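# Move empty bottle carrier to window bench spill tray

## Task

Pick up the empty bottle carrier from the shelved bench by the door and set it upright on the floor of the spill tray on the shelved bench by the window, never letting the carrier touch the floor (that counts as failure); the parked cart, pedal bin and stool may be moved; finally open the gripper, back away, and make sure the robot has not toppled or been left leaning (that also counts as failure).

## Robot and tools

ROBOT. A Hello Robot Stretch 3: a two-wheeled base (0.33 m long, 0.34 m wide), a mast carrying a lift, and a single telescoping arm that sticks out to the robot's right. The base cannot strafe, so to shift the gripper forward or back you drive the base. Turning in place pivots around the point between the drive wheels, 0.05 m behind the front edge. With the arm pulled in and the wrist folded, the swept turning circle has radius 0.28 m; an unfolded, level wrist reaches outside it. A loose object may occasionally get nudged by something external.

FRAMES. Base frame: origin on the floor midway between the drive wheels, x forward, y left, z up. hand_pose is reported in it, for the point where the closed fingertips meet; with all wrist joints at zero that frame has x up, y pointing back along the arm toward the mast, z toward the rear. Odometry frame = base frame at scene start. base_odometry is wheel-based, so slip shows up as motion; heading runs -3.142 to 3.142, left positive.

TOOL execute_actions. Argument actions: a list holding one action or none (empty list just reports state and pictures). An action may contain base, joints, or both, plus optional contact_limits; its motions begin together and may finish separately. base takes a single command: {"translate_m": d}, a relative drive in metres from the base's current spot, forward positive, range -1 to 1; or {"rotate_rad": d}, a relative in-place turn in radians, left/counter-clockwise positive, range -3.2 to 3.2. joints is one dictionary keyed by joint name with absolute targets: lift_m 0 to 1.1 (arm height on mast, m); arm_m 0 to 0.52 (extension, m); wrist_yaw_rad -1.345 to 4.42 (0 = gripper along the arm, positive toward robot front, 3.0 = folded over the base); wrist_pitch_rad -1.57 to 0.451 (0 level, negative tips fingers down); wrist_roll_rad -2.911 to 2.911 (0 = fingers side by side, level); gripper_m -0.089 to 0.179 (bigger is wider; actual fingertip gap is about 0.007 less when nearly shut, 0.025 less when wide, zero below 0.007); head_pan_rad -3.953 to 1.73 (0 forward, positive left, -1.57 looks along the arm); head_tilt_rad -1.53 to 0.419 (negative looks down). Tolerances for done: lift and arm ±0.004, yaw and roll ±0.02, pitch ±0.05, gripper ±0.004, head ±0.02. contact_limits accepts only arm_m: an effort percent 1 to 100 at which the arm motion halts with contact_stop; lower is gentler, too low stops instantly, and it caps holding force until the next action. cameras: list of head_camera, nav_camera, wrist_camera or all; omitted/null/all gives every camera, [] gives none. Unknown keys, names or out-of-range numbers cause the whole call to be rejected with no motion. A joint or base left out of an action may still be driving toward an earlier target. If a result reports a stop, the rest of that reply's motion, wait and finished_scene calls are skipped.

OTHER TOOLS. wait {seconds: 0 to 10} commands nothing and returns state and images. zoom_image {camera, region [x0,y0,x1,y1] in pixels, top-left origin, at most 504x504} enlarges part of that camera's most recent full image. finished_scene {scene: current scene number} ends the scene permanently once the last command has been held; the goal must hold at that moment.

RESULTS. base_status and joint_status: done (base done means wheels turned the commanded amount, even with slip), off_target (stopped short and may still be pushing), contact_stop, time_out, torque_fault (the old target is dropped). Arm and lift stop on firm contact and then go slack until recommanded; a slack lift can sag under load or be pushed up by closing fingers on a surface. Base, wrist and head have no contact stop. A wrist servo pushed hard for seconds shuts off for 10 s and goes limp. on_its_own lists uncommanded behavior; its held at value is the target, not the position; rest effort outside range suggests pushing or carrying. motor_effort is percent of maximum, positive toward higher values, bracket = peak of last action; readings carry fixed offsets and noise. Positive wheel effort pushes forward. lidar_m: 12 distances in metres, 30-degree sectors, first straight ahead then counter-clockwise (4th left, 7th behind, 10th right), '-' = nothing; scan plane 0.17 m up, range 0.15 to 12 m, blind to clear objects, may miss thin legs, partly blocked by the robot (5th sector especially, more with lift low). wrist_depth_mm and head_depth_mm: 7x7 median depths from top left, ranges 45-1000 and 280-4000 mm; head image is sideways. base_tilt in degrees, forward/right positive, with a fixed bias up to about 4 degrees. turned_by_wheels and turned_by_imu give rotation since last result.

CAMERAS. head_camera (896x504) and nav_camera (fisheye 672x504) move with head pan/tilt; wrist_camera (644x364) rides on the gripper. Calibration lines give K and T_world_to_cam mapping base frame to camera; expect small errors, larger for the wrist.

PRACTICE. Base is fast (0.30 m/s, 1.9 rad/s) only when stowed: lift_m under 0.30, arm_m under 0.03, wrist_yaw_rad over 2.54; otherwise 0.10 m/s and 0.63 rad/s. Fold or unfold the wrist only with lift_m 0.32-0.95, pitch -0.4, roll near 0; once folded the lift may go to 0.25. With yaw below -0.4 keep pitch at -0.5 or lower. To grasp, command gripper_m under the object width; to release, go at least 0.02 above where the fingers touched; readings do not confirm a hold, and overly hard squeezes get eased by a stall guard. Avoid: dropping or slamming the carrier, letting it touch the floor, shoving immovable things with the arm above roughly 0.45 m gripper height (tipping risk, worse on a second push or a high contact limit), driving while holding or pushing something fixed, snagging furniture (especially reversing). If tilting, reverse the last move in small steps, pull the gripper free, and drop lift_m to about 0.2 if still leaning.

Each tool is called after "Call:" as a command line: name --argument value for each argument, lists and objects as JSON in quotes; but a table of rows of numbers goes row by row, as --pt "numbers of a row", without its own name.

## Session

Call:
execute_actions --actions '[]'

Scene clock: 0.00 s.
base_odometry: x=+0.000 y=+0.000 heading=+0.000 (m, m, rad; odometry frame)
turned_by_wheels: +0.000 (rad since the last result)
turned_by_imu: +0.000 (rad since the last result)
base_tilt: forward=+1.8 right=+0.2 (deg)
lidar_m: 1.20 1.36 1.41 2.02 2.19 1.52 1.51 1.66 2.22 1.87 1.48 1.21
head_depth_mm: 1095 1103 1111 1126 1134 1144 1151 / 1110 1118 1131 1139 1146 1158 1163 / 1563 1571 1587 1598 1613 1627 1642 / 1583 1592 1609 1622 1641 1650 1537 / 1615 1616 1641 1652 1663 1675 1471 / 1635 1637 1653 1671 1689 1707 1479 / 1656 1662 1682 1699 1711 1731 1735
base_status: not commanded
joint_positions: lift_m=+0.442 arm_m=+0.001 wrist_yaw_rad=+2.981 wrist_pitch_rad=-0.436 wrist_roll_rad=-0.004 gripper_m=+0.037 head_pan_rad=-0.008 head_tilt_rad=+0.016
joint_status: not commanded
motor_effort: left_wheel=+0 right_wheel=+1 lift_m=+23 arm_m=+1 wrist_yaw_rad=+0 wrist_pitch_rad=+6 wrist_roll_rad=+0 gripper_m=+1 head_pan_rad=+1 head_tilt_rad=+3 (%)
hand_pose: x=+0.0142 y=+0.0735 z=+0.4508 quat_wxyz=(+0.208, +0.699, +0.098, +0.678) (m; base frame)
wrist_depth_mm: - - - - - - - / - - - - - - - / - - - - - - - / - - - - - - - / 822 837 - 875 845 869 897 / 680 688 - 712 734 722 737 / 590 596 624 607 616 614 634
pictures: head_camera (sideways: a quarter turn clockwise sets it upright), nav_camera (sideways: a quarter turn counterclockwise sets it upright), wrist_camera
Images, in order (width x height): head_camera 896x504, nav_camera 672x504, wrist_camera 644x364.

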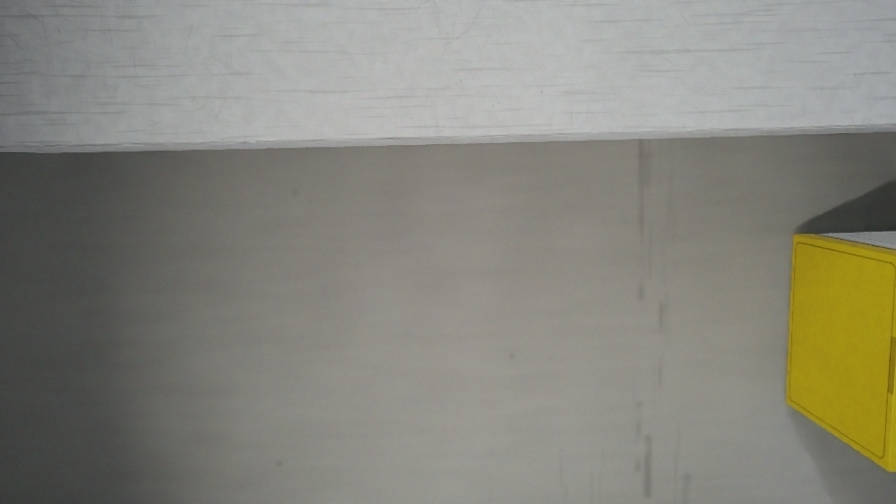

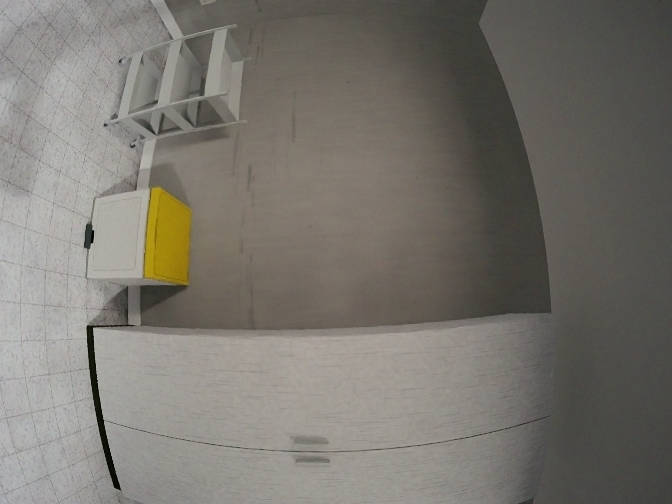

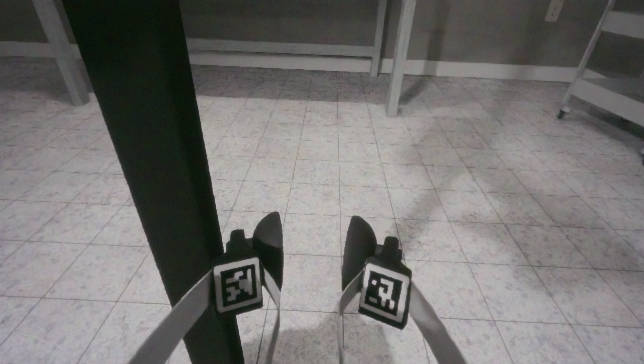

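Call:
execute_actions --actions '[{"joints":{"head_pan_rad":1.6,"head_tilt_rad":-0.3}}]' --cameras '["nav_camera","head_camera"]'

Call:
execute_actions --actions '[{"joints":{"head_pan_rad":-1.6,"head_tilt_rad":-0.3}}]' --cameras '["nav_camera","head_camera"]'

Call:
execute_actions --actions '[{"joints":{"head_pan_rad":-3.14,"head_tilt_rad":-0.3}}]' --cameras '["nav_camera","head_camera"]'

Scene clock: 6.83 s.
base_odometry: x=+0.000 y=+0.000 heading=+0.000 (m, m, rad; odometry frame)
turned_by_wheels: +0.000 (rad since the last result)
turned_by_imu: -0.001 (rad since the last result)
base_tilt: forward=+1.7 right=+0.2 (deg)
lidar_m: 1.20 1.36 1.40 2.02 2.20 1.52 1.51 1.66 2.22 1.88 1.48 1.21
head_depth_mm: 1803 1875 2014 1566 2180 1748 1499 / 1840 1928 2069 1568 2304 1891 1509 / 1861 1955 2097 1583 2310 1889 1508 / 1880 1995 2139 1594 2390 1895 1515 / 1923 2026 2154 1507 2430 1903 1518 / 1937 2046 2213 1736 2437 1911 1520 / 1955 2089 2254 1689 2454 1914 1529
base_status: not commanded
joint_positions: lift_m=+0.442 arm_m=+0.001 wrist_yaw_rad=+2.981 wrist_pitch_rad=-0.436 wrist_roll_rad=-0.004 gripper_m=+0.037 head_pan_rad=+1.593 head_tilt_rad=-0.296
joint_status: all done
motor_effort: left_wheel=-1(1) right_wheel=+1(1) lift_m=+23(23) arm_m=+1(1) wrist_yaw_rad=+0(0) wrist_pitch_rad=+5(6) wrist_roll_rad=+0(0) gripper_m=+1(1) head_pan_rad=+3(31) head_tilt_rad=-1(21) (%)
hand_pose: x=+0.0142 y=+0.0735 z=+0.4508 quat_wxyz=(+0.208, +0.699, +0.098, +0.678) (m; base frame)
wrist_depth_mm: - - - - - - - / - - - - - - - / - - - - - - - / - 997 - - - - - / 818 808 - 874 871 900 897 / 687 698 - 702 743 729 732 / 588 603 627 605 615 625 631
pictures: head_camera (sideways: a quarter turn clockwise sets it upright), nav_camera (sideways: a quarter turn counterclockwise sets it upright)
camera_calibration (this result's frames):
head_camera: T_world_to_cam=[[-0.0396242, -0.317581, -0.947403, 1.24656], [-0.999152, 0.00199287, 0.0411206, -0.0459585], [-0.011171, 0.948229, -0.31739, 0.369654], [0, 0, 0, 1]] pos_world=[0.00760392, 0.0454593, 1.30021]
nav_camera: T_world_to_cam=[[0.046175, 0.292191, 0.955245, -1.2038], [0.997591, 0.0360754, -0.0592567, 0.121548], [-0.0517751, 0.955679, -0.289821, 0.331421], [0, 0, 0, 1]] pos_world=[-0.0485101, 0.0306225, 1.25318]
Images, in order (width x height): head_camera 896x504, nav_camera 672x504.

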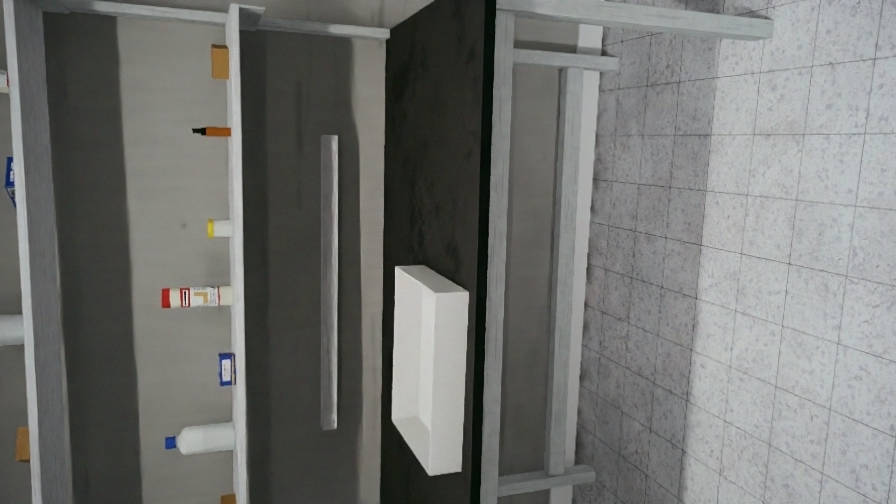

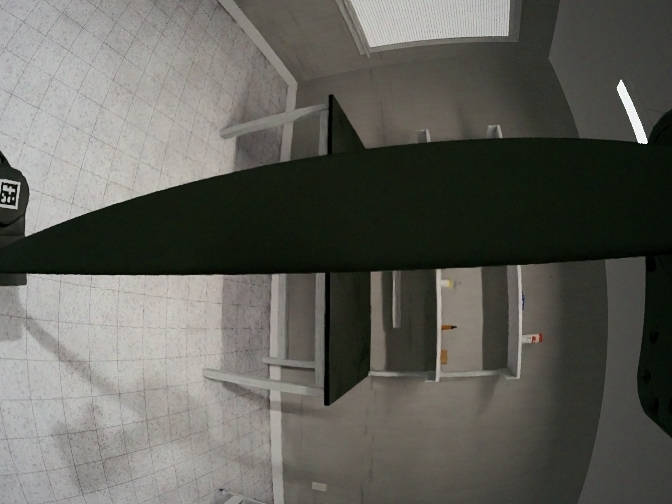

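Scene clock: 8.80 s.
base_odometry: x=+0.000 y=+0.000 heading=+0.000 (m, m, rad; odometry frame)
turned_by_wheels: +0.000 (rad since the last result)
turned_by_imu: +0.000 (rad since the last result)
base_tilt: forward=+1.8 right=+0.2 (deg)
lidar_m: 1.20 1.36 1.41 2.02 2.19 1.52 1.51 1.67 2.22 1.87 1.49 1.21
head_depth_mm: 2224 2372 2440 2087 2417 1875 1505 / 2264 2386 2499 2345 2512 1874 1511 / 2299 2428 2535 2731 2521 1887 1507 / 2318 2443 2603 2688 2422 1897 1505 / 2335 2515 2692 2866 2538 1902 1520 / 2362 2542 2700 2917 2563 1904 1522 / 2408 2545 2721 2946 2575 1913 1530
base_status: not commanded
joint_positions: lift_m=+0.442 arm_m=+0.001 wrist_yaw_rad=+2.981 wrist_pitch_rad=-0.436 wrist_roll_rad=-0.004 gripper_m=+0.037 head_pan_rad=-1.593 head_tilt_rad=-0.296
joint_status: all done
motor_effort: left_wheel=+0(1) right_wheel=+0(1) lift_m=+23(23) arm_m=+1(1) wrist_yaw_rad=+0(1) wrist_pitch_rad=+5(6) wrist_roll_rad=+0(0) gripper_m=+0(1) head_pan_rad=-2(28) head_tilt_rad=-1(0) (%)
hand_pose: x=+0.0142 y=+0.0735 z=+0.4508 quat_wxyz=(+0.208, +0.699, +0.098, +0.678) (m; base frame)
wrist_depth_mm: - - - - - - - / - - - - - - - / - - - - - - - / - - - - - - - / 805 809 - 881 868 878 877 / 699 686 - 692 748 719 748 / 584 601 619 613 608 621 637
pictures: head_camera (sideways: a quarter turn clockwise sets it upright), nav_camera (sideways: a quarter turn counterclockwise sets it upright)
camera_calibration (this result's frames):
head_camera: T_world_to_cam=[[0.0535378, 0.315733, -0.947336, 1.24591], [0.9981, -0.04588, 0.0411155, -0.0581352], [-0.0304823, -0.947738, -0.31759, 0.370031], [0, 0, 0, 1]] pos_world=[0.00260111, -0.045349, 1.3002]
nav_camera: T_world_to_cam=[[-0.0589672, -0.290082, 0.955183, -1.20308], [-0.998212, 0.0077838, -0.0592597, 0.133726], [0.00975525, -0.95697, -0.290023, 0.331308], [0, 0, 0, 1]] pos_world=[0.0593128, -0.032981, 1.25317]
Images, in order (width x height): head_camera 896x504, nav_camera 672x504.

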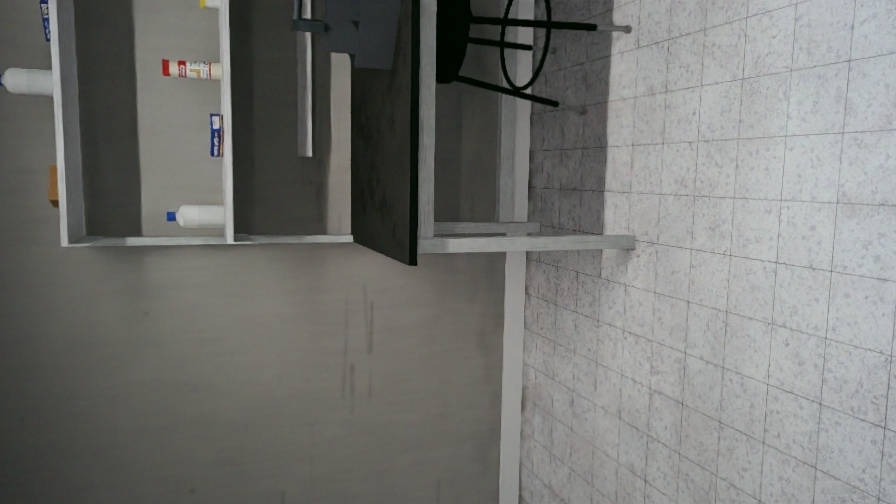

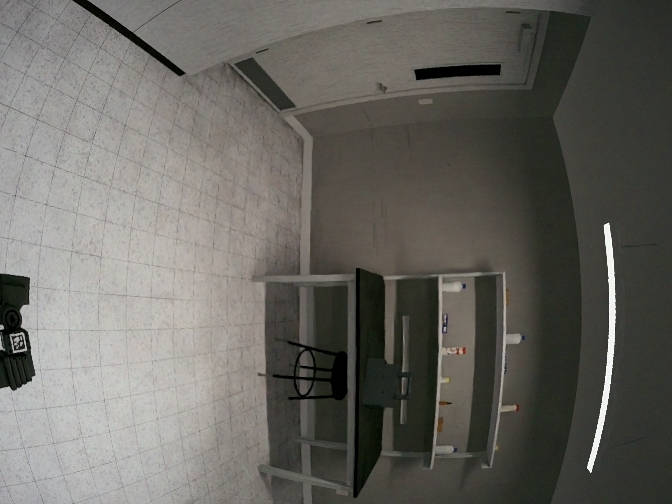

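Scene clock: 10.10 s.
base_odometry: x=+0.000 y=+0.000 heading=+0.000 (m, m, rad; odometry frame)
turned_by_wheels: +0.000 (rad since the last result)
turned_by_imu: +0.000 (rad since the last result)
base_tilt: forward=+1.8 right=+0.0 (deg)
lidar_m: 1.20 1.36 1.41 2.02 2.20 1.52 1.52 1.66 2.22 1.87 1.48 1.21
head_depth_mm: 1543 1920 2015 2126 2291 1834 1504 / 1552 1685 1694 1553 1662 1757 1511 / 1572 1973 1734 1581 1689 1778 1506 / 1586 1999 2074 1595 1721 1825 1517 / 1604 2038 2111 1623 1757 1834 1525 / 1642 2070 2127 1659 1788 1867 1516 / 1659 2093 2175 1687 1817 1924 1526
base_status: not commanded
joint_positions: lift_m=+0.442 arm_m=+0.001 wrist_yaw_rad=+2.981 wrist_pitch_rad=-0.436 wrist_roll_rad=-0.004 gripper_m=+0.037 head_pan_rad=-3.133 head_tilt_rad=-0.296
joint_status: all done
motor_effort: left_wheel=+0(1) right_wheel=+1(1) lift_m=+23(23) arm_m=+1(1) wrist_yaw_rad=+0(0) wrist_pitch_rad=+6(6) wrist_roll_rad=+0(0) gripper_m=+1(0) head_pan_rad=-2(29) head_tilt_rad=+0(0) (%)
hand_pose: x=+0.0142 y=+0.0735 z=+0.4508 quat_wxyz=(+0.208, +0.699, +0.098, +0.678) (m; base frame)
wrist_depth_mm: - - - - - - - / - - - - - - - / - - - - - - - / 993 - - - - - - / 815 819 - 870 884 872 895 / 685 685 - 693 733 726 739 / 589 592 615 604 613 617 633
pictures: head_camera (sideways: a quarter turn clockwise sets it upright), nav_camera (sideways: a quarter turn counterclockwise sets it upright)
camera_calibration (this result's frames):
head_camera: T_world_to_cam=[[0.317261, -0.0437905, -0.947327, 1.24429], [-0.0151272, -0.99904, 0.0411148, -0.0519536], [-0.948218, 0.00128633, -0.317619, 0.375667], [0, 0, 0, 1]] pos_world=[-0.0393352, 0.00210092, 1.3002]
nav_camera: T_world_to_cam=[[-0.291789, 0.0500072, 0.955174, -1.20165], [-0.0229538, 0.997979, -0.0592601, 0.127778], [-0.956207, -0.0392164, -0.290052, 0.337238], [0, 0, 0, 1]] pos_world=[-0.0252255, -0.054203, 1.25317]
Images, in order (width x height): head_camera 896x504, nav_camera 672x504.

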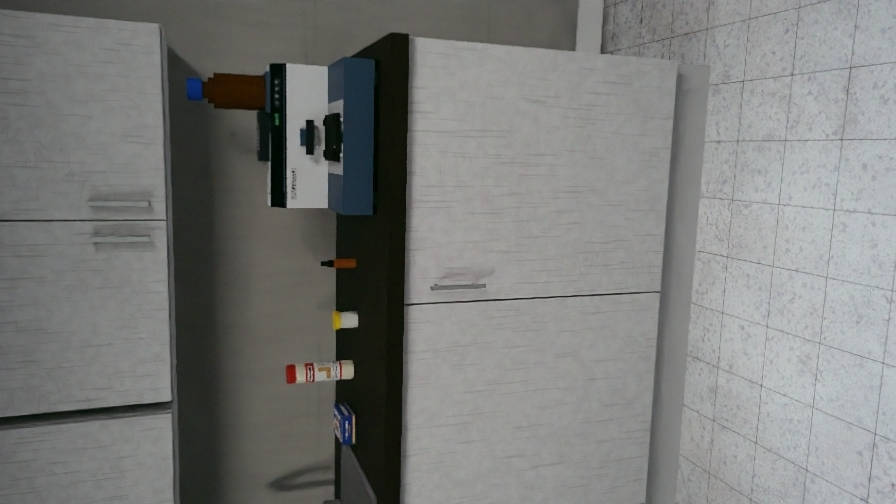

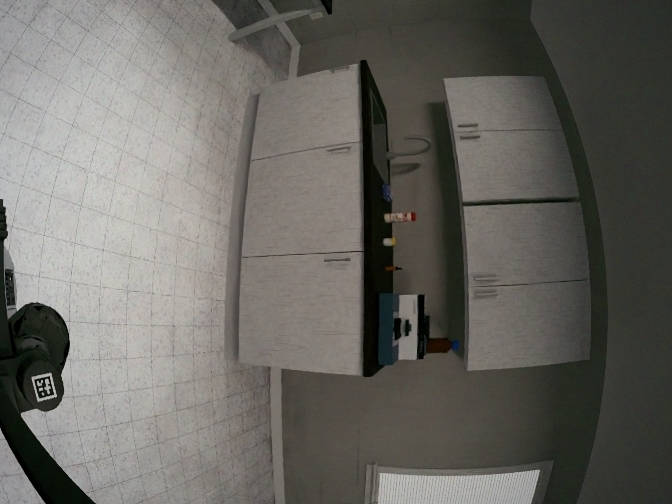

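Call:
execute_actions --actions '[{"joints":{"head_pan_rad":-1.95,"head_tilt_rad":-0.3,"lift_m":0.27}}]' --cameras '["head_camera"]'

Call:
zoom_image --camera "head_camera" --region '[250, 130, 490, 370]'

Scene clock: 16.60 s.
base_odometry: x=+0.000 y=+0.000 heading=+0.000 (m, m, rad; odometry frame)
turned_by_wheels: +0.000 (rad since the last result)
turned_by_imu: -0.001 (rad since the last result)
base_tilt: forward=+1.8 right=+0.1 (deg)
lidar_m: 1.20 1.36 1.41 2.02 2.20 1.52 1.51 1.66 2.20 1.87 1.48 1.21
head_depth_mm: 2570 2757 2926 3121 2403 1880 1502 / 2489 2626 2787 2997 2527 1887 1504 / 2436 2581 2709 2942 2527 1891 1506 / 2370 2517 2105 2371 2537 1884 1512 / 2327 2472 2551 2285 2549 1903 1510 / 2240 2394 2553 2727 2566 1910 1519 / 2202 2349 2461 1913 2440 1909 1528
base_status: not commanded
joint_positions: lift_m=+0.270 arm_m=+0.001 wrist_yaw_rad=+2.981 wrist_pitch_rad=-0.437 wrist_roll_rad=-0.004 gripper_m=+0.037 head_pan_rad=-1.957 head_tilt_rad=-0.296
joint_status: all done
motor_effort: left_wheel=+0(0) right_wheel=+1(0) lift_m=+19(21) arm_m=+1(1) wrist_yaw_rad=+0(1) wrist_pitch_rad=+6(6) wrist_roll_rad=+0(0) gripper_m=+1(0) head_pan_rad=+3(29) head_tilt_rad=-1(1) (%)
hand_pose: x=+0.0142 y=+0.0734 z=+0.2788 quat_wxyz=(+0.208, +0.699, +0.098, +0.678) (m; base frame)
wrist_depth_mm: - - - - - - - / - - - - - - - / 905 - 944 991 969 - - / 699 709 712 732 746 768 781 / 566 574 - 603 599 612 632 / 483 494 - - 516 503 512 / - - - - 426 437 445
pictures: head_camera (sideways: a quarter turn clockwise sets it upright)
camera_calibration (this result's frames):
head_camera: T_world_to_cam=[[0.162556, 0.275948, -0.947327, 1.24523], [0.916212, -0.398578, 0.0411148, -0.0576348], [-0.366238, -0.874636, -0.317619, 0.372117], [0, 0, 0, 1]] pos_world=[-0.0133309, -0.0411244, 1.3002]
Images, in order (width x height): head_camera 896x504.

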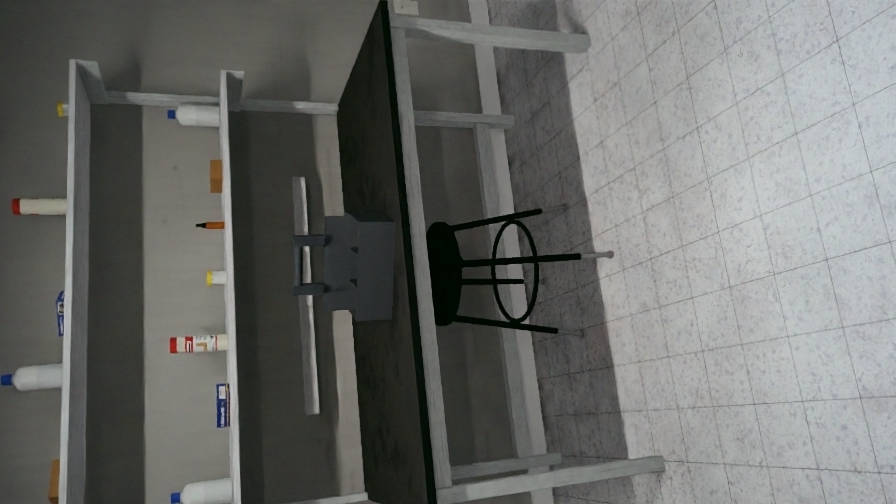

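Region (250, 130, 490, 370) of head_camera's 896x504 image, scaled by 2.100, with more detail than that image has.

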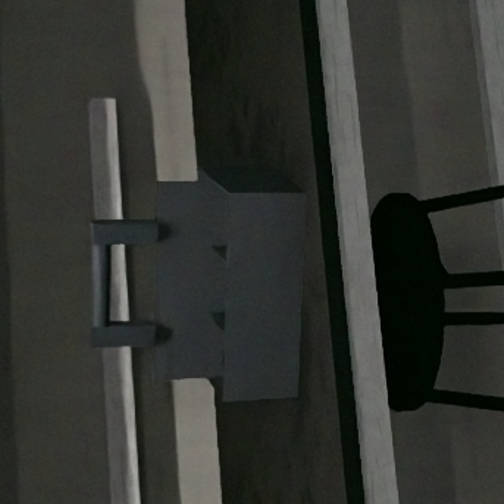

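Call:
execute_actions --actions '[{"base":{"rotate_rad":1.095}}]' --cameras '[]'

Call:
execute_actions --actions '[{"base":{"translate_m":-1.0}}]' --cameras '[]'

Call:
execute_actions --actions '[{"base":{"translate_m":-0.5}}]' --cameras '[]'

Call:
execute_actions --actions '[{"base":{"rotate_rad":-1.235},"joints":{"head_pan_rad":-1.57,"head_tilt_rad":-0.55}}]' --cameras '["head_camera","nav_camera"]'

Scene clock: 57.53 s.
base_odometry: x=+0.000 y=+0.000 heading=+1.095 (m, m, rad; odometry frame)
turned_by_wheels: +1.095 (rad since the last result)
turned_by_imu: +1.086 (rad since the last result)
base_tilt: forward=+1.9 right=+0.1 (deg)
lidar_m: 1.41 2.02 1.74 1.52 1.51 1.69 2.20 1.87 1.44 1.20 1.20 1.53
head_depth_mm: 2583 2690 2886 3064 2504 1883 1501 / 2303 2489 2684 2930 2525 1888 1502 / 2104 2229 2384 2568 2511 1887 1512 / 1929 2028 2153 2299 2390 1889 1511 / 1303 1369 1444 1524 1621 1718 1511 / 1204 1256 1322 1395 1476 1563 1524 / 1123 1174 1223 1285 1356 1431 1487
base_status: done
joint_positions: lift_m=+0.270 arm_m=+0.001 wrist_yaw_rad=+2.981 wrist_pitch_rad=-0.437 wrist_roll_rad=-0.004 gripper_m=+0.037 head_pan_rad=-1.957 head_tilt_rad=-0.297
joint_status: not commanded
motor_effort: left_wheel=-3(9) right_wheel=+4(13) lift_m=+18(18) arm_m=+1(1) wrist_yaw_rad=-1(0) wrist_pitch_rad=+6(6) wrist_roll_rad=+0(0) gripper_m=+1(1) head_pan_rad=+2(2) head_tilt_rad=-1(1) (%)
hand_pose: x=+0.0142 y=+0.0734 z=+0.2788 quat_wxyz=(+0.208, +0.699, +0.098, +0.678) (m; base frame)
wrist_depth_mm: - - - - - - - / - - - - - - - / 895 - 957 972 997 - - / 706 714 723 745 748 763 781 / 561 565 - 606 606 602 619 / 479 499 - - 504 503 510 / - - - - 427 429 442
pictures: none
No camera images: the call's "cameras" was empty. Leave "cameras" out to get every camera's image.

Scene clock: 62.47 s.
base_odometry: x=-0.458 y=-0.889 heading=+1.095 (m, m, rad; odometry frame)
turned_by_wheels: +0.000 (rad since the last result)
turned_by_imu: -0.004 (rad since the last result)
base_tilt: forward=+1.8 right=+0.1 (deg)
lidar_m: 2.40 2.42 1.44 1.20 1.19 1.27 1.03 1.24 1.05 1.96 1.52 1.70
head_depth_mm: 1682 1757 1849 1951 1143 1239 1424 / 1823 1910 2032 2154 2238 1879 1504 / 1984 2110 2256 2385 2409 1886 1503 / 2207 2337 2487 2652 2531 1881 1514 / 2156 2263 2405 2537 2528 1904 1515 / 1984 2080 2186 2293 2372 1899 1514 / 1846 1914 2024 2117 2220 1919 1529
base_status: done
joint_positions: lift_m=+0.270 arm_m=+0.001 wrist_yaw_rad=+2.981 wrist_pitch_rad=-0.437 wrist_roll_rad=-0.004 gripper_m=+0.037 head_pan_rad=-1.957 head_tilt_rad=-0.297
joint_status: not commanded
motor_effort: left_wheel=-3(11) right_wheel=+4(8) lift_m=+18(19) arm_m=+1(1) wrist_yaw_rad=+0(0) wrist_pitch_rad=+6(6) wrist_roll_rad=+0(0) gripper_m=+0(1) head_pan_rad=+2(2) head_tilt_rad=-2(1) (%)
hand_pose: x=+0.0142 y=+0.0734 z=+0.2787 quat_wxyz=(+0.208, +0.699, +0.098, +0.678) (m; base frame)
wrist_depth_mm: 922 - - - - - - / - - - - - - - / 916 - 931 965 997 - - / 701 717 730 740 744 770 786 / 556 569 - 613 614 603 614 / 473 496 - - 515 511 518 / - - - - 427 434 436
pictures: none
No camera images: the call's "cameras" was empty. Leave "cameras" out to get every camera's image.

Scene clock: 65.70 s.
base_odometry: x=-0.688 y=-1.333 heading=+1.095 (m, m, rad; odometry frame)
turned_by_wheels: +0.000 (rad since the last result)
turned_by_imu: -0.002 (rad since the last result)
base_tilt: forward=+1.8 right=+0.1 (deg)
lidar_m: 2.91 2.84 1.25 1.03 1.03 0.84 0.78 0.55 0.81 0.81 1.75 1.87
head_depth_mm: 1156 1036 1291 1360 1037 778 624 / 1293 1364 1412 1518 1039 779 643 / 1415 1500 1590 1696 1043 781 1424 / 1556 1659 1770 1901 1047 812 1512 / 1730 1859 2016 2175 2258 950 1065 / 1962 2131 2300 2464 2528 1905 1521 / 2025 2121 2200 2325 2397 1906 1532
base_status: done
joint_positions: lift_m=+0.270 arm_m=+0.001 wrist_yaw_rad=+2.981 wrist_pitch_rad=-0.437 wrist_roll_rad=-0.004 gripper_m=+0.037 head_pan_rad=-1.957 head_tilt_rad=-0.297
joint_status: not commanded
motor_effort: left_wheel=-3(10) right_wheel=+4(8) lift_m=+19(18) arm_m=+0(0) wrist_yaw_rad=+0(0) wrist_pitch_rad=+6(6) wrist_roll_rad=+0(0) gripper_m=+1(1) head_pan_rad=+2(3) head_tilt_rad=+0(2) (%)
hand_pose: x=+0.0142 y=+0.0734 z=+0.2787 quat_wxyz=(+0.208, +0.699, +0.098, +0.678) (m; base frame)
wrist_depth_mm: - - 988 - - - - / - - - - - - - / 886 - 945 962 - - - / 680 697 724 741 742 789 810 / 577 571 - 606 597 614 623 / 476 495 - - 509 506 507 / - - - - 425 434 442
pictures: none
No camera images: the call's "cameras" was empty. Leave "cameras" out to get every camera's image.

Scene clock: 67.67 s.
base_odometry: x=-0.688 y=-1.333 heading=-0.140 (m, m, rad; odometry frame)
turned_by_wheels: -1.235 (rad since the last result)
turned_by_imu: -1.226 (rad since the last result)
base_tilt: forward=+1.7 right=+0.2 (deg)
lidar_m: 1.75 1.76 2.49 2.84 1.44 1.06 1.03 0.84 0.78 0.55 0.80 0.80
head_depth_mm: 997 1130 1235 943 737 659 1266 / 998 1127 1233 945 719 660 1269 / 994 1119 1211 666 647 643 1268 / 977 1121 1185 712 666 644 1240 / 1004 1117 1119 736 686 646 1247 / 845 1116 1220 797 716 648 1276 / 1000 1112 1219 956 748 648 1281
base_status: done
joint_positions: lift_m=+0.270 arm_m=+0.001 wrist_yaw_rad=+2.981 wrist_pitch_rad=-0.437 wrist_roll_rad=-0.004 gripper_m=+0.037 head_pan_rad=-1.577 head_tilt_rad=-0.543
joint_status: all done
motor_effort: left_wheel=+3(10) right_wheel=-3(9) lift_m=+18(18) arm_m=+1(1) wrist_yaw_rad=-1(0) wrist_pitch_rad=+6(6) wrist_roll_rad=+0(1) gripper_m=+0(0) head_pan_rad=+2(18) head_tilt_rad=-1(20) (%)
hand_pose: x=+0.0142 y=+0.0734 z=+0.2787 quat_wxyz=(+0.208, +0.699, +0.098, +0.678) (m; base frame)
wrist_depth_mm: - - - - - - - / - - - - - - - / 904 - 959 985 975 - - / 694 693 719 743 753 765 781 / 559 574 - 606 606 611 616 / 475 496 - - 512 501 509 / - - - - 431 427 440
pictures: head_camera (sideways: a quarter turn clockwise sets it upright), nav_camera (sideways: a quarter turn counterclockwise sets it upright)
camera_calibration (this result's frames):
head_camera: T_world_to_cam=[[0.0498368, 0.538872, -0.840912, 1.10709], [0.998649, -0.0393012, 0.0340002, -0.048863], [-0.0147271, -0.84147, -0.540102, 0.659483], [0, 0, 0, 1]] pos_world=[0.00333557, -0.0435636, 1.28881]
nav_camera: T_world_to_cam=[[-0.0556907, -0.516009, 0.854771, -1.07208], [-0.998119, 0.00681046, -0.060919, 0.135866], [0.0256134, -0.856556, -0.515418, 0.624521], [0, 0, 0, 1]] pos_world=[0.0599097, -0.0191914, 1.24655]
Images, in order (width x height): head_camera 896x504, nav_camera 672x504.

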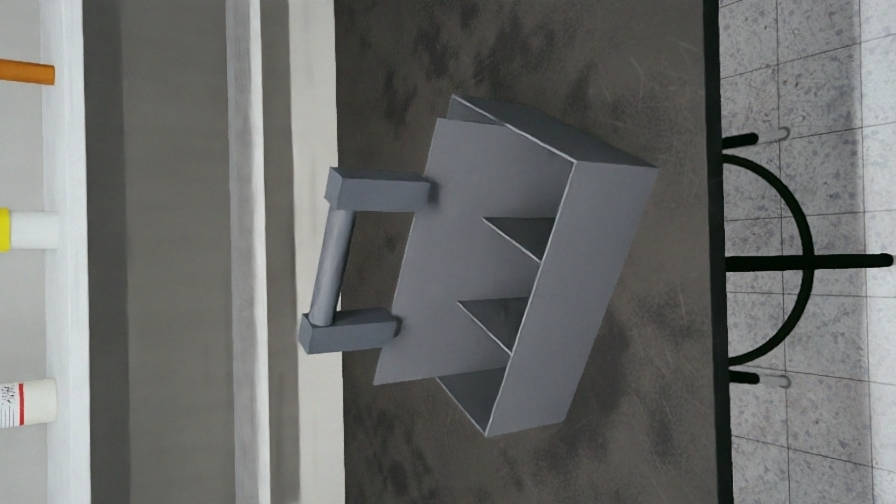

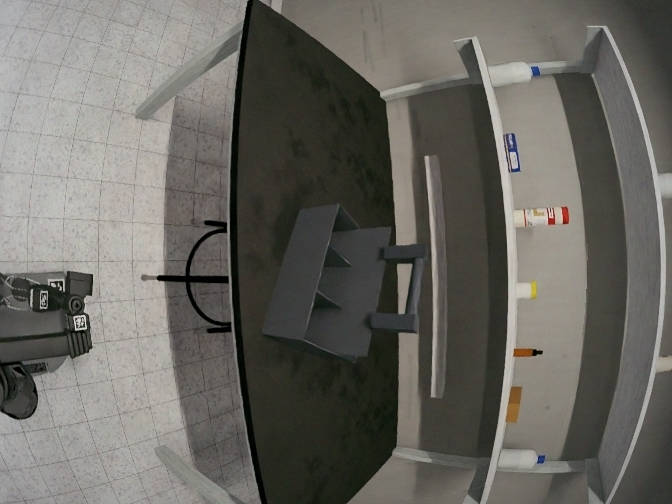

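Call:
execute_actions --actions '[{"joints":{"lift_m":0.34,"wrist_pitch_rad":-0.4}}]' --cameras '[]'

Call:
execute_actions --actions '[{"joints":{"lift_m":0.93,"wrist_yaw_rad":1.0}}]' --cameras '[]'

Call:
execute_actions --actions '[{"joints":{"wrist_yaw_rad":0.0,"wrist_pitch_rad":0.0,"wrist_roll_rad":1.57,"gripper_m":0.10}}]'

Scene clock: 101.53 s.
base_odometry: x=-0.688 y=-1.333 heading=-0.140 (m, m, rad; odometry frame)
turned_by_wheels: +0.000 (rad since the last result)
turned_by_imu: -0.001 (rad since the last result)
base_tilt: forward=+1.8 right=+0.1 (deg)
lidar_m: 1.76 1.75 2.49 2.83 1.44 1.06 1.03 0.84 0.78 0.55 0.80 0.80
head_depth_mm: 998 1123 1235 944 741 661 1265 / 996 1122 1236 945 719 660 1268 / 997 1123 1214 666 646 644 1265 / 972 1121 1183 713 664 646 1241 / 1003 1121 1119 737 688 646 1242 / 847 1119 1221 795 717 647 1277 / 999 1117 1220 958 750 647 1274
base_status: not commanded
joint_positions: lift_m=+0.340 arm_m=+0.001 wrist_yaw_rad=+2.981 wrist_pitch_rad=-0.420 wrist_roll_rad=-0.004 gripper_m=+0.037 head_pan_rad=-1.577 head_tilt_rad=-0.543
joint_status: all done
motor_effort: left_wheel=+3(2) right_wheel=-3(3) lift_m=+28(30) arm_m=+0(1) wrist_yaw_rad=+0(0) wrist_pitch_rad=+8(8) wrist_roll_rad=+0(0) gripper_m=+0(1) head_pan_rad=+2(2) head_tilt_rad=-3(1) (%)
hand_pose: x=+0.0145 y=+0.0756 z=+0.3520 quat_wxyz=(+0.202, +0.699, +0.092, +0.679) (m; base frame)
wrist_depth_mm: - - - - - - - / - - - - - - - / - - - - - - - / 836 833 864 890 920 954 956 / 683 682 776 739 724 735 742 / 568 571 - 588 607 610 611 / 492 516 - 521 506 518 521
pictures: none
No camera images: the call's "cameras" was empty. Leave "cameras" out to get every camera's image.

Scene clock: 107.73 s.
base_odometry: x=-0.688 y=-1.333 heading=-0.140 (m, m, rad; odometry frame)
turned_by_wheels: +0.000 (rad since the last result)
turned_by_imu: -0.001 (rad since the last result)
base_tilt: forward=+1.7 right=+0.2 (deg)
lidar_m: 1.75 1.75 2.49 2.83 1.43 1.06 1.03 0.84 0.78 0.55 0.80 0.81
head_depth_mm: 1001 1122 1232 944 764 - - / 995 1125 1236 945 719 - - / 996 1119 1210 663 646 - - / 973 1114 1182 712 664 645 - / 1000 1116 1120 736 686 647 - / 844 1115 1220 797 716 - - / 1004 1114 1219 954 749 657 1277
base_status: not commanded
joint_positions: lift_m=+0.930 arm_m=+0.001 wrist_yaw_rad=+1.003 wrist_pitch_rad=-0.419 wrist_roll_rad=-0.004 gripper_m=+0.037 head_pan_rad=-1.577 head_tilt_rad=-0.543
joint_status: all done
motor_effort: left_wheel=+2(3) right_wheel=-3(3) lift_m=+28(29) arm_m=+0(1) wrist_yaw_rad=-3(3) wrist_pitch_rad=+8(8) wrist_roll_rad=+0(0) gripper_m=+1(0) head_pan_rad=+3(2) head_tilt_rad=-2(3) (%)
hand_pose: x=+0.1676 y=-0.2665 z=+0.9421 quat_wxyz=(+0.679, +0.461, -0.534, +0.204) (m; base frame)
wrist_depth_mm: - - - - - 958 783 / - - - - - 991 826 / - - - 750 771 823 796 / - - - 589 579 588 606 / - - - 915 461 464 345 / - - - - 386 387 331 / - - - - - 327 319
pictures: none
No camera images: the call's "cameras" was empty. Leave "cameras" out to get every camera's image.

Scene clock: 109.23 s.
base_odometry: x=-0.688 y=-1.333 heading=-0.140 (m, m, rad; odometry frame)
turned_by_wheels: +0.000 (rad since the last result)
turned_by_imu: +0.000 (rad since the last result)
base_tilt: forward=+1.8 right=+0.3 (deg)
lidar_m: 1.75 1.76 2.49 2.83 1.44 1.06 1.03 0.84 0.78 0.55 0.80 0.81
head_depth_mm: 1001 1122 1233 944 763 - - / 996 1123 1230 946 720 - - / 994 1125 1213 666 684 - - / 973 1123 1185 718 666 - 1138 / 1005 1118 1119 738 687 645 1244 / 847 1115 1217 797 719 648 1273 / 1002 1115 1219 957 749 650 1274
base_status: not commanded
joint_positions: lift_m=+0.930 arm_m=+0.001 wrist_yaw_rad=+0.003 wrist_pitch_rad=-0.024 wrist_roll_rad=+1.566 gripper_m=+0.100 head_pan_rad=-1.577 head_tilt_rad=-0.543
joint_status: all done
motor_effort: left_wheel=+2(3) right_wheel=-3(4) lift_m=+28(28) arm_m=+1(1) wrist_yaw_rad=-4(3) wrist_pitch_rad=+9(9) wrist_roll_rad=+1(4) gripper_m=+0(81) head_pan_rad=+2(2) head_tilt_rad=-2(1) (%)
hand_pose: x=-0.0205 y=-0.4014 z=+1.0380 quat_wxyz=(+0.003, +0.002, -1.000, -0.012) (m; base frame)
wrist_depth_mm: 756 912 934 944 909 469 330 / 763 978 951 964 940 313 299 / 764 970 969 971 335 335 226 / 769 - 995 - 387 350 243 / 779 - 790 - 423 296 275 / 796 - 978 - - 323 302 / 771 - - - 873 387 315
pictures: head_camera (sideways: a quarter turn clockwise sets it upright), nav_camera (sideways: a quarter turn counterclockwise sets it upright), wrist_camera
camera_calibration (this result's frames):
head_camera: T_world_to_cam=[[0.0498368, 0.538872, -0.840912, 1.10709], [0.998649, -0.0393013, 0.0340002, -0.048863], [-0.0147272, -0.84147, -0.540102, 0.659483], [0, 0, 0, 1]] pos_world=[0.00333557, -0.0435636, 1.28881]
nav_camera: T_world_to_cam=[[-0.0556908, -0.516009, 0.854771, -1.07208], [-0.998119, 0.00681058, -0.060919, 0.135866], [0.0256133, -0.856556, -0.515418, 0.624521], [0, 0, 0, 1]] pos_world=[0.0599097, -0.0191914, 1.24655]
wrist_camera: T_world_to_cam=[[-0.0502518, 0.0266563, -0.998381, 1.0418], [0.987271, 0.152365, -0.0456245, 0.164883], [0.150902, -0.987965, -0.0339736, -0.195167], [0, 0, 0, 1]] pos_world=[-0.0809806, -0.245711, 1.041]
Images, in order (width x height): head_camera 896x504, nav_camera 672x504, wrist_camera 644x364.

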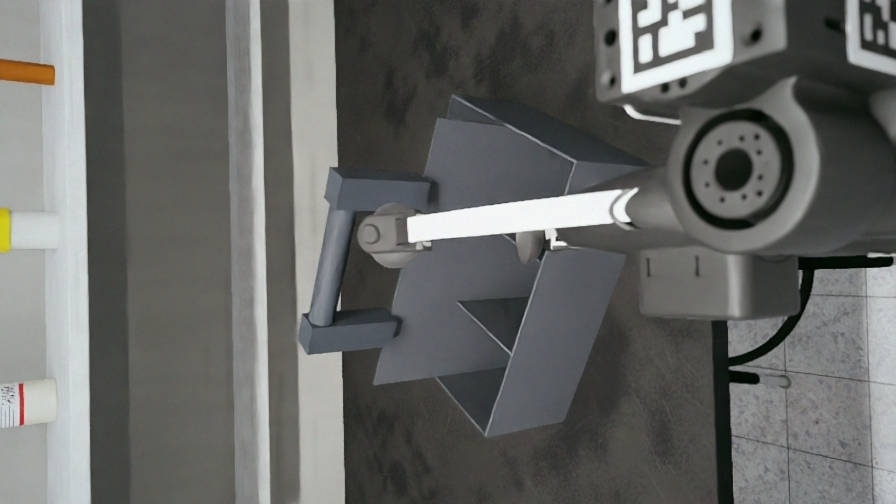

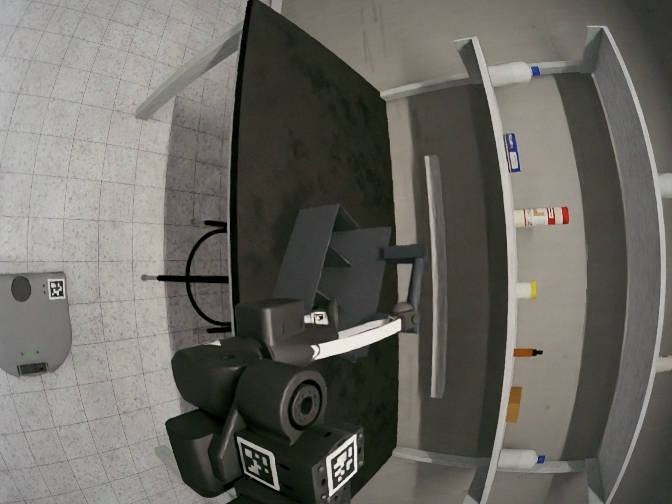

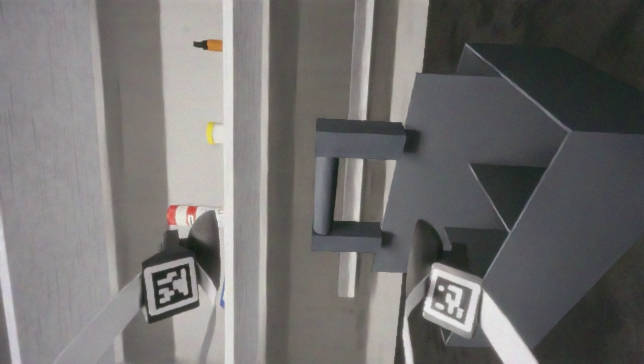

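Call:
execute_actions --actions '[{"base":{"translate_m":0.012},"joints":{"arm_m":0.17,"gripper_m":0.085,"lift_m":0.925}}]' --cameras '["head_camera","wrist_camera"]'

Scene clock: 122.63 s.
base_odometry: x=-0.676 y=-1.335 heading=-0.140 (m, m, rad; odometry frame)
turned_by_wheels: +0.000 (rad since the last result)
turned_by_imu: -0.001 (rad since the last result)
base_tilt: forward=+1.8 right=+0.3 (deg)
lidar_m: 1.74 1.73 2.47 2.84 1.46 1.08 1.04 0.86 0.78 0.55 0.80 0.79
head_depth_mm: 999 1125 1234 - 696 660 1266 / 997 1127 1235 - - 660 1264 / 995 1124 1230 - - 627 1243 / 969 1121 1129 - 652 644 1243 / 1003 1117 1134 722 682 645 1247 / 839 1115 1222 953 703 647 1272 / 1002 1113 1215 958 749 648 1281
base_status: done
joint_positions: lift_m=+0.925 arm_m=+0.170 wrist_yaw_rad=+0.002 wrist_pitch_rad=-0.022 wrist_roll_rad=+1.567 gripper_m=+0.085 head_pan_rad=-1.577 head_tilt_rad=-0.543
joint_status: all done
motor_effort: left_wheel=+3(7) right_wheel=-4(5) lift_m=+18(24) arm_m=+7(7) wrist_yaw_rad=-3(4) wrist_pitch_rad=+9(9) wrist_roll_rad=+1(1) gripper_m=+0(60) head_pan_rad=+2(2) head_tilt_rad=-3(1) (%)
hand_pose: x=-0.0209 y=-0.5702 z=+1.0339 quat_wxyz=(+0.002, +0.001, -1.000, -0.012) (m; base frame)
wrist_depth_mm: 738 760 591 754 753 488 122 / 772 781 600 139 134 136 134 / 785 795 620 140 136 138 149 / 794 829 637 167 836 172 168 / 806 849 793 760 862 192 191 / 798 882 874 223 228 225 216 / 766 910 818 909 281 271 201
pictures: head_camera (sideways: a quarter turn clockwise sets it upright), wrist_camera
camera_calibration (this result's frames):
head_camera: T_world_to_cam=[[0.0498367, 0.538872, -0.840912, 1.10709], [0.998649, -0.039301, 0.0340002, -0.048863], [-0.014727, -0.84147, -0.540102, 0.659483], [0, 0, 0, 1]] pos_world=[0.00333558, -0.0435636, 1.28881]
wrist_camera: T_world_to_cam=[[-0.0498067, 0.0255438, -0.998432, 1.04158], [0.987477, 0.151091, -0.0453947, 0.18977], [0.149695, -0.98819, -0.0327493, -0.363498], [0, 0, 0, 1]] pos_world=[-0.0811027, -0.414484, 1.03665]
Images, in order (width x height): head_camera 896x504, wrist_camera 644x364.

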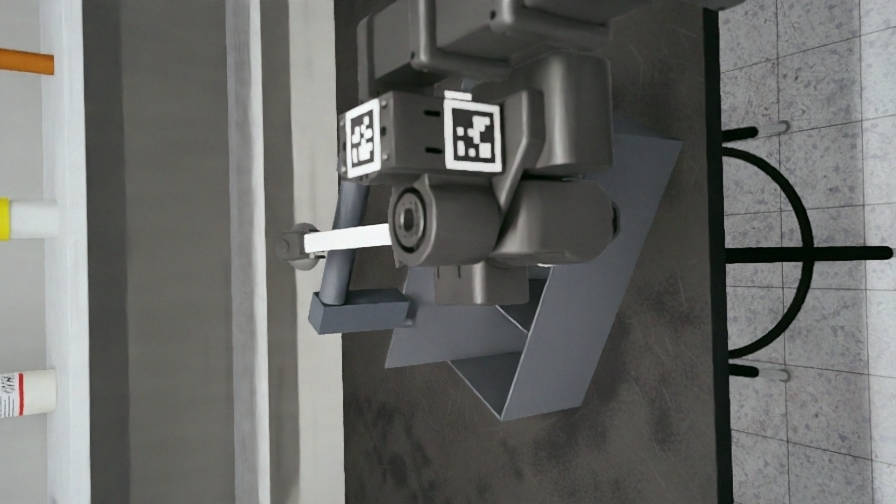

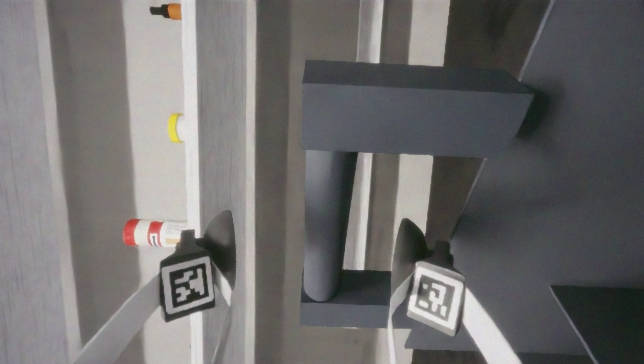

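Call:
execute_actions --actions '[{"base":{"translate_m":-0.014},"joints":{"arm_m":0.205,"gripper_m":0.07,"lift_m":0.92}}]' --cameras '["head_camera","wrist_camera"]'

Scene clock: 133.03 s.
base_odometry: x=-0.690 y=-1.333 heading=-0.140 (m, m, rad; odometry frame)
turned_by_wheels: +0.000 (rad since the last result)
turned_by_imu: +0.000 (rad since the last result)
base_tilt: forward=+1.7 right=+0.1 (deg)
lidar_m: 1.75 1.75 2.49 2.83 1.44 1.06 1.03 0.84 0.78 0.55 0.80 0.81
head_depth_mm: 1000 1126 1232 - 706 659 1270 / 993 1125 1235 - 691 661 1267 / 993 1122 1231 - 602 627 1267 / 970 1121 1129 - 635 644 1249 / 1005 1115 1122 718 678 645 1251 / 838 1112 1221 918 702 646 1272 / 1000 1116 1220 959 748 648 1279
base_status: done
joint_positions: lift_m=+0.920 arm_m=+0.205 wrist_yaw_rad=+0.002 wrist_pitch_rad=-0.022 wrist_roll_rad=+1.567 gripper_m=+0.070 head_pan_rad=-1.577 head_tilt_rad=-0.543
joint_status: all done
motor_effort: left_wheel=+2(2) right_wheel=-3(8) lift_m=+18(18) arm_m=+7(9) wrist_yaw_rad=-2(2) wrist_pitch_rad=+9(9) wrist_roll_rad=+1(1) gripper_m=+1(59) head_pan_rad=+2(2) head_tilt_rad=-2(2) (%)
hand_pose: x=-0.0209 y=-0.6052 z=+1.0289 quat_wxyz=(+0.002, +0.001, -1.000, -0.012) (m; base frame)
wrist_depth_mm: 733 730 607 722 724 484 319 / 740 733 622 730 670 451 98 / 769 747 635 96 96 96 104 / 772 804 653 106 105 105 120 / 816 608 751 131 817 143 137 / 830 851 867 156 834 161 160 / 825 874 710 186 195 194 186
pictures: head_camera (sideways: a quarter turn clockwise sets it upright), wrist_camera
camera_calibration (this result's frames):
head_camera: T_world_to_cam=[[0.0498369, 0.538872, -0.840912, 1.10709], [0.998649, -0.0393014, 0.0340002, -0.048863], [-0.0147273, -0.84147, -0.540102, 0.659483], [0, 0, 0, 1]] pos_world=[0.00333556, -0.0435636, 1.28881]
wrist_camera: T_world_to_cam=[[-0.0498063, 0.0255308, -0.998433, 1.03748], [0.98748, 0.151072, -0.0453969, 0.194828], [0.149676, -0.988193, -0.0327355, -0.398271], [0, 0, 0, 1]] pos_world=[-0.0811046, -0.449489, 1.03166]
Images, in order (width x height): head_camera 896x504, wrist_camera 644x364.

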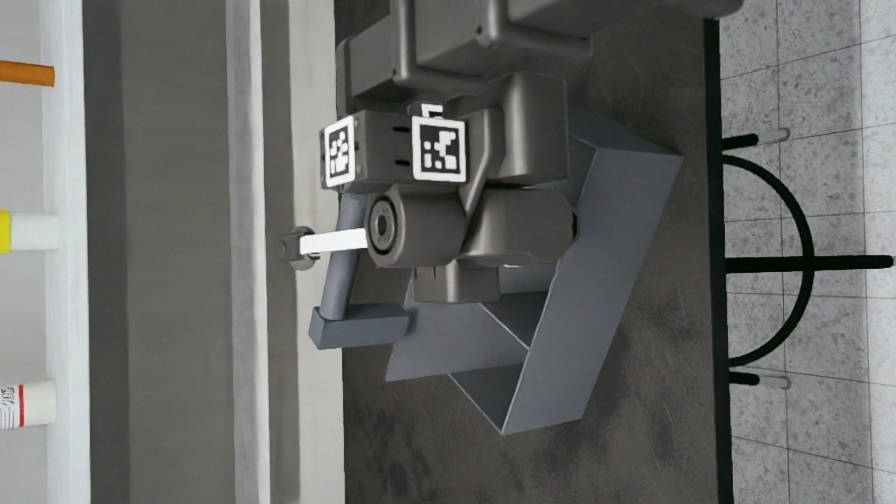

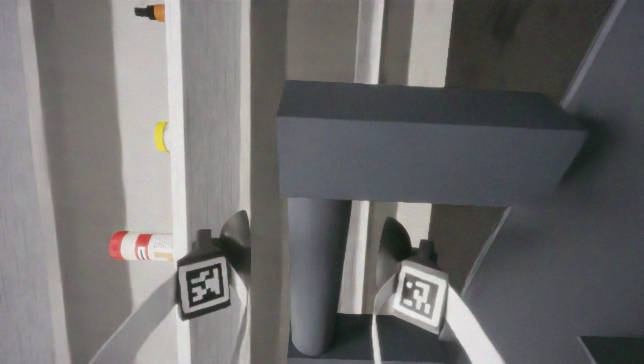

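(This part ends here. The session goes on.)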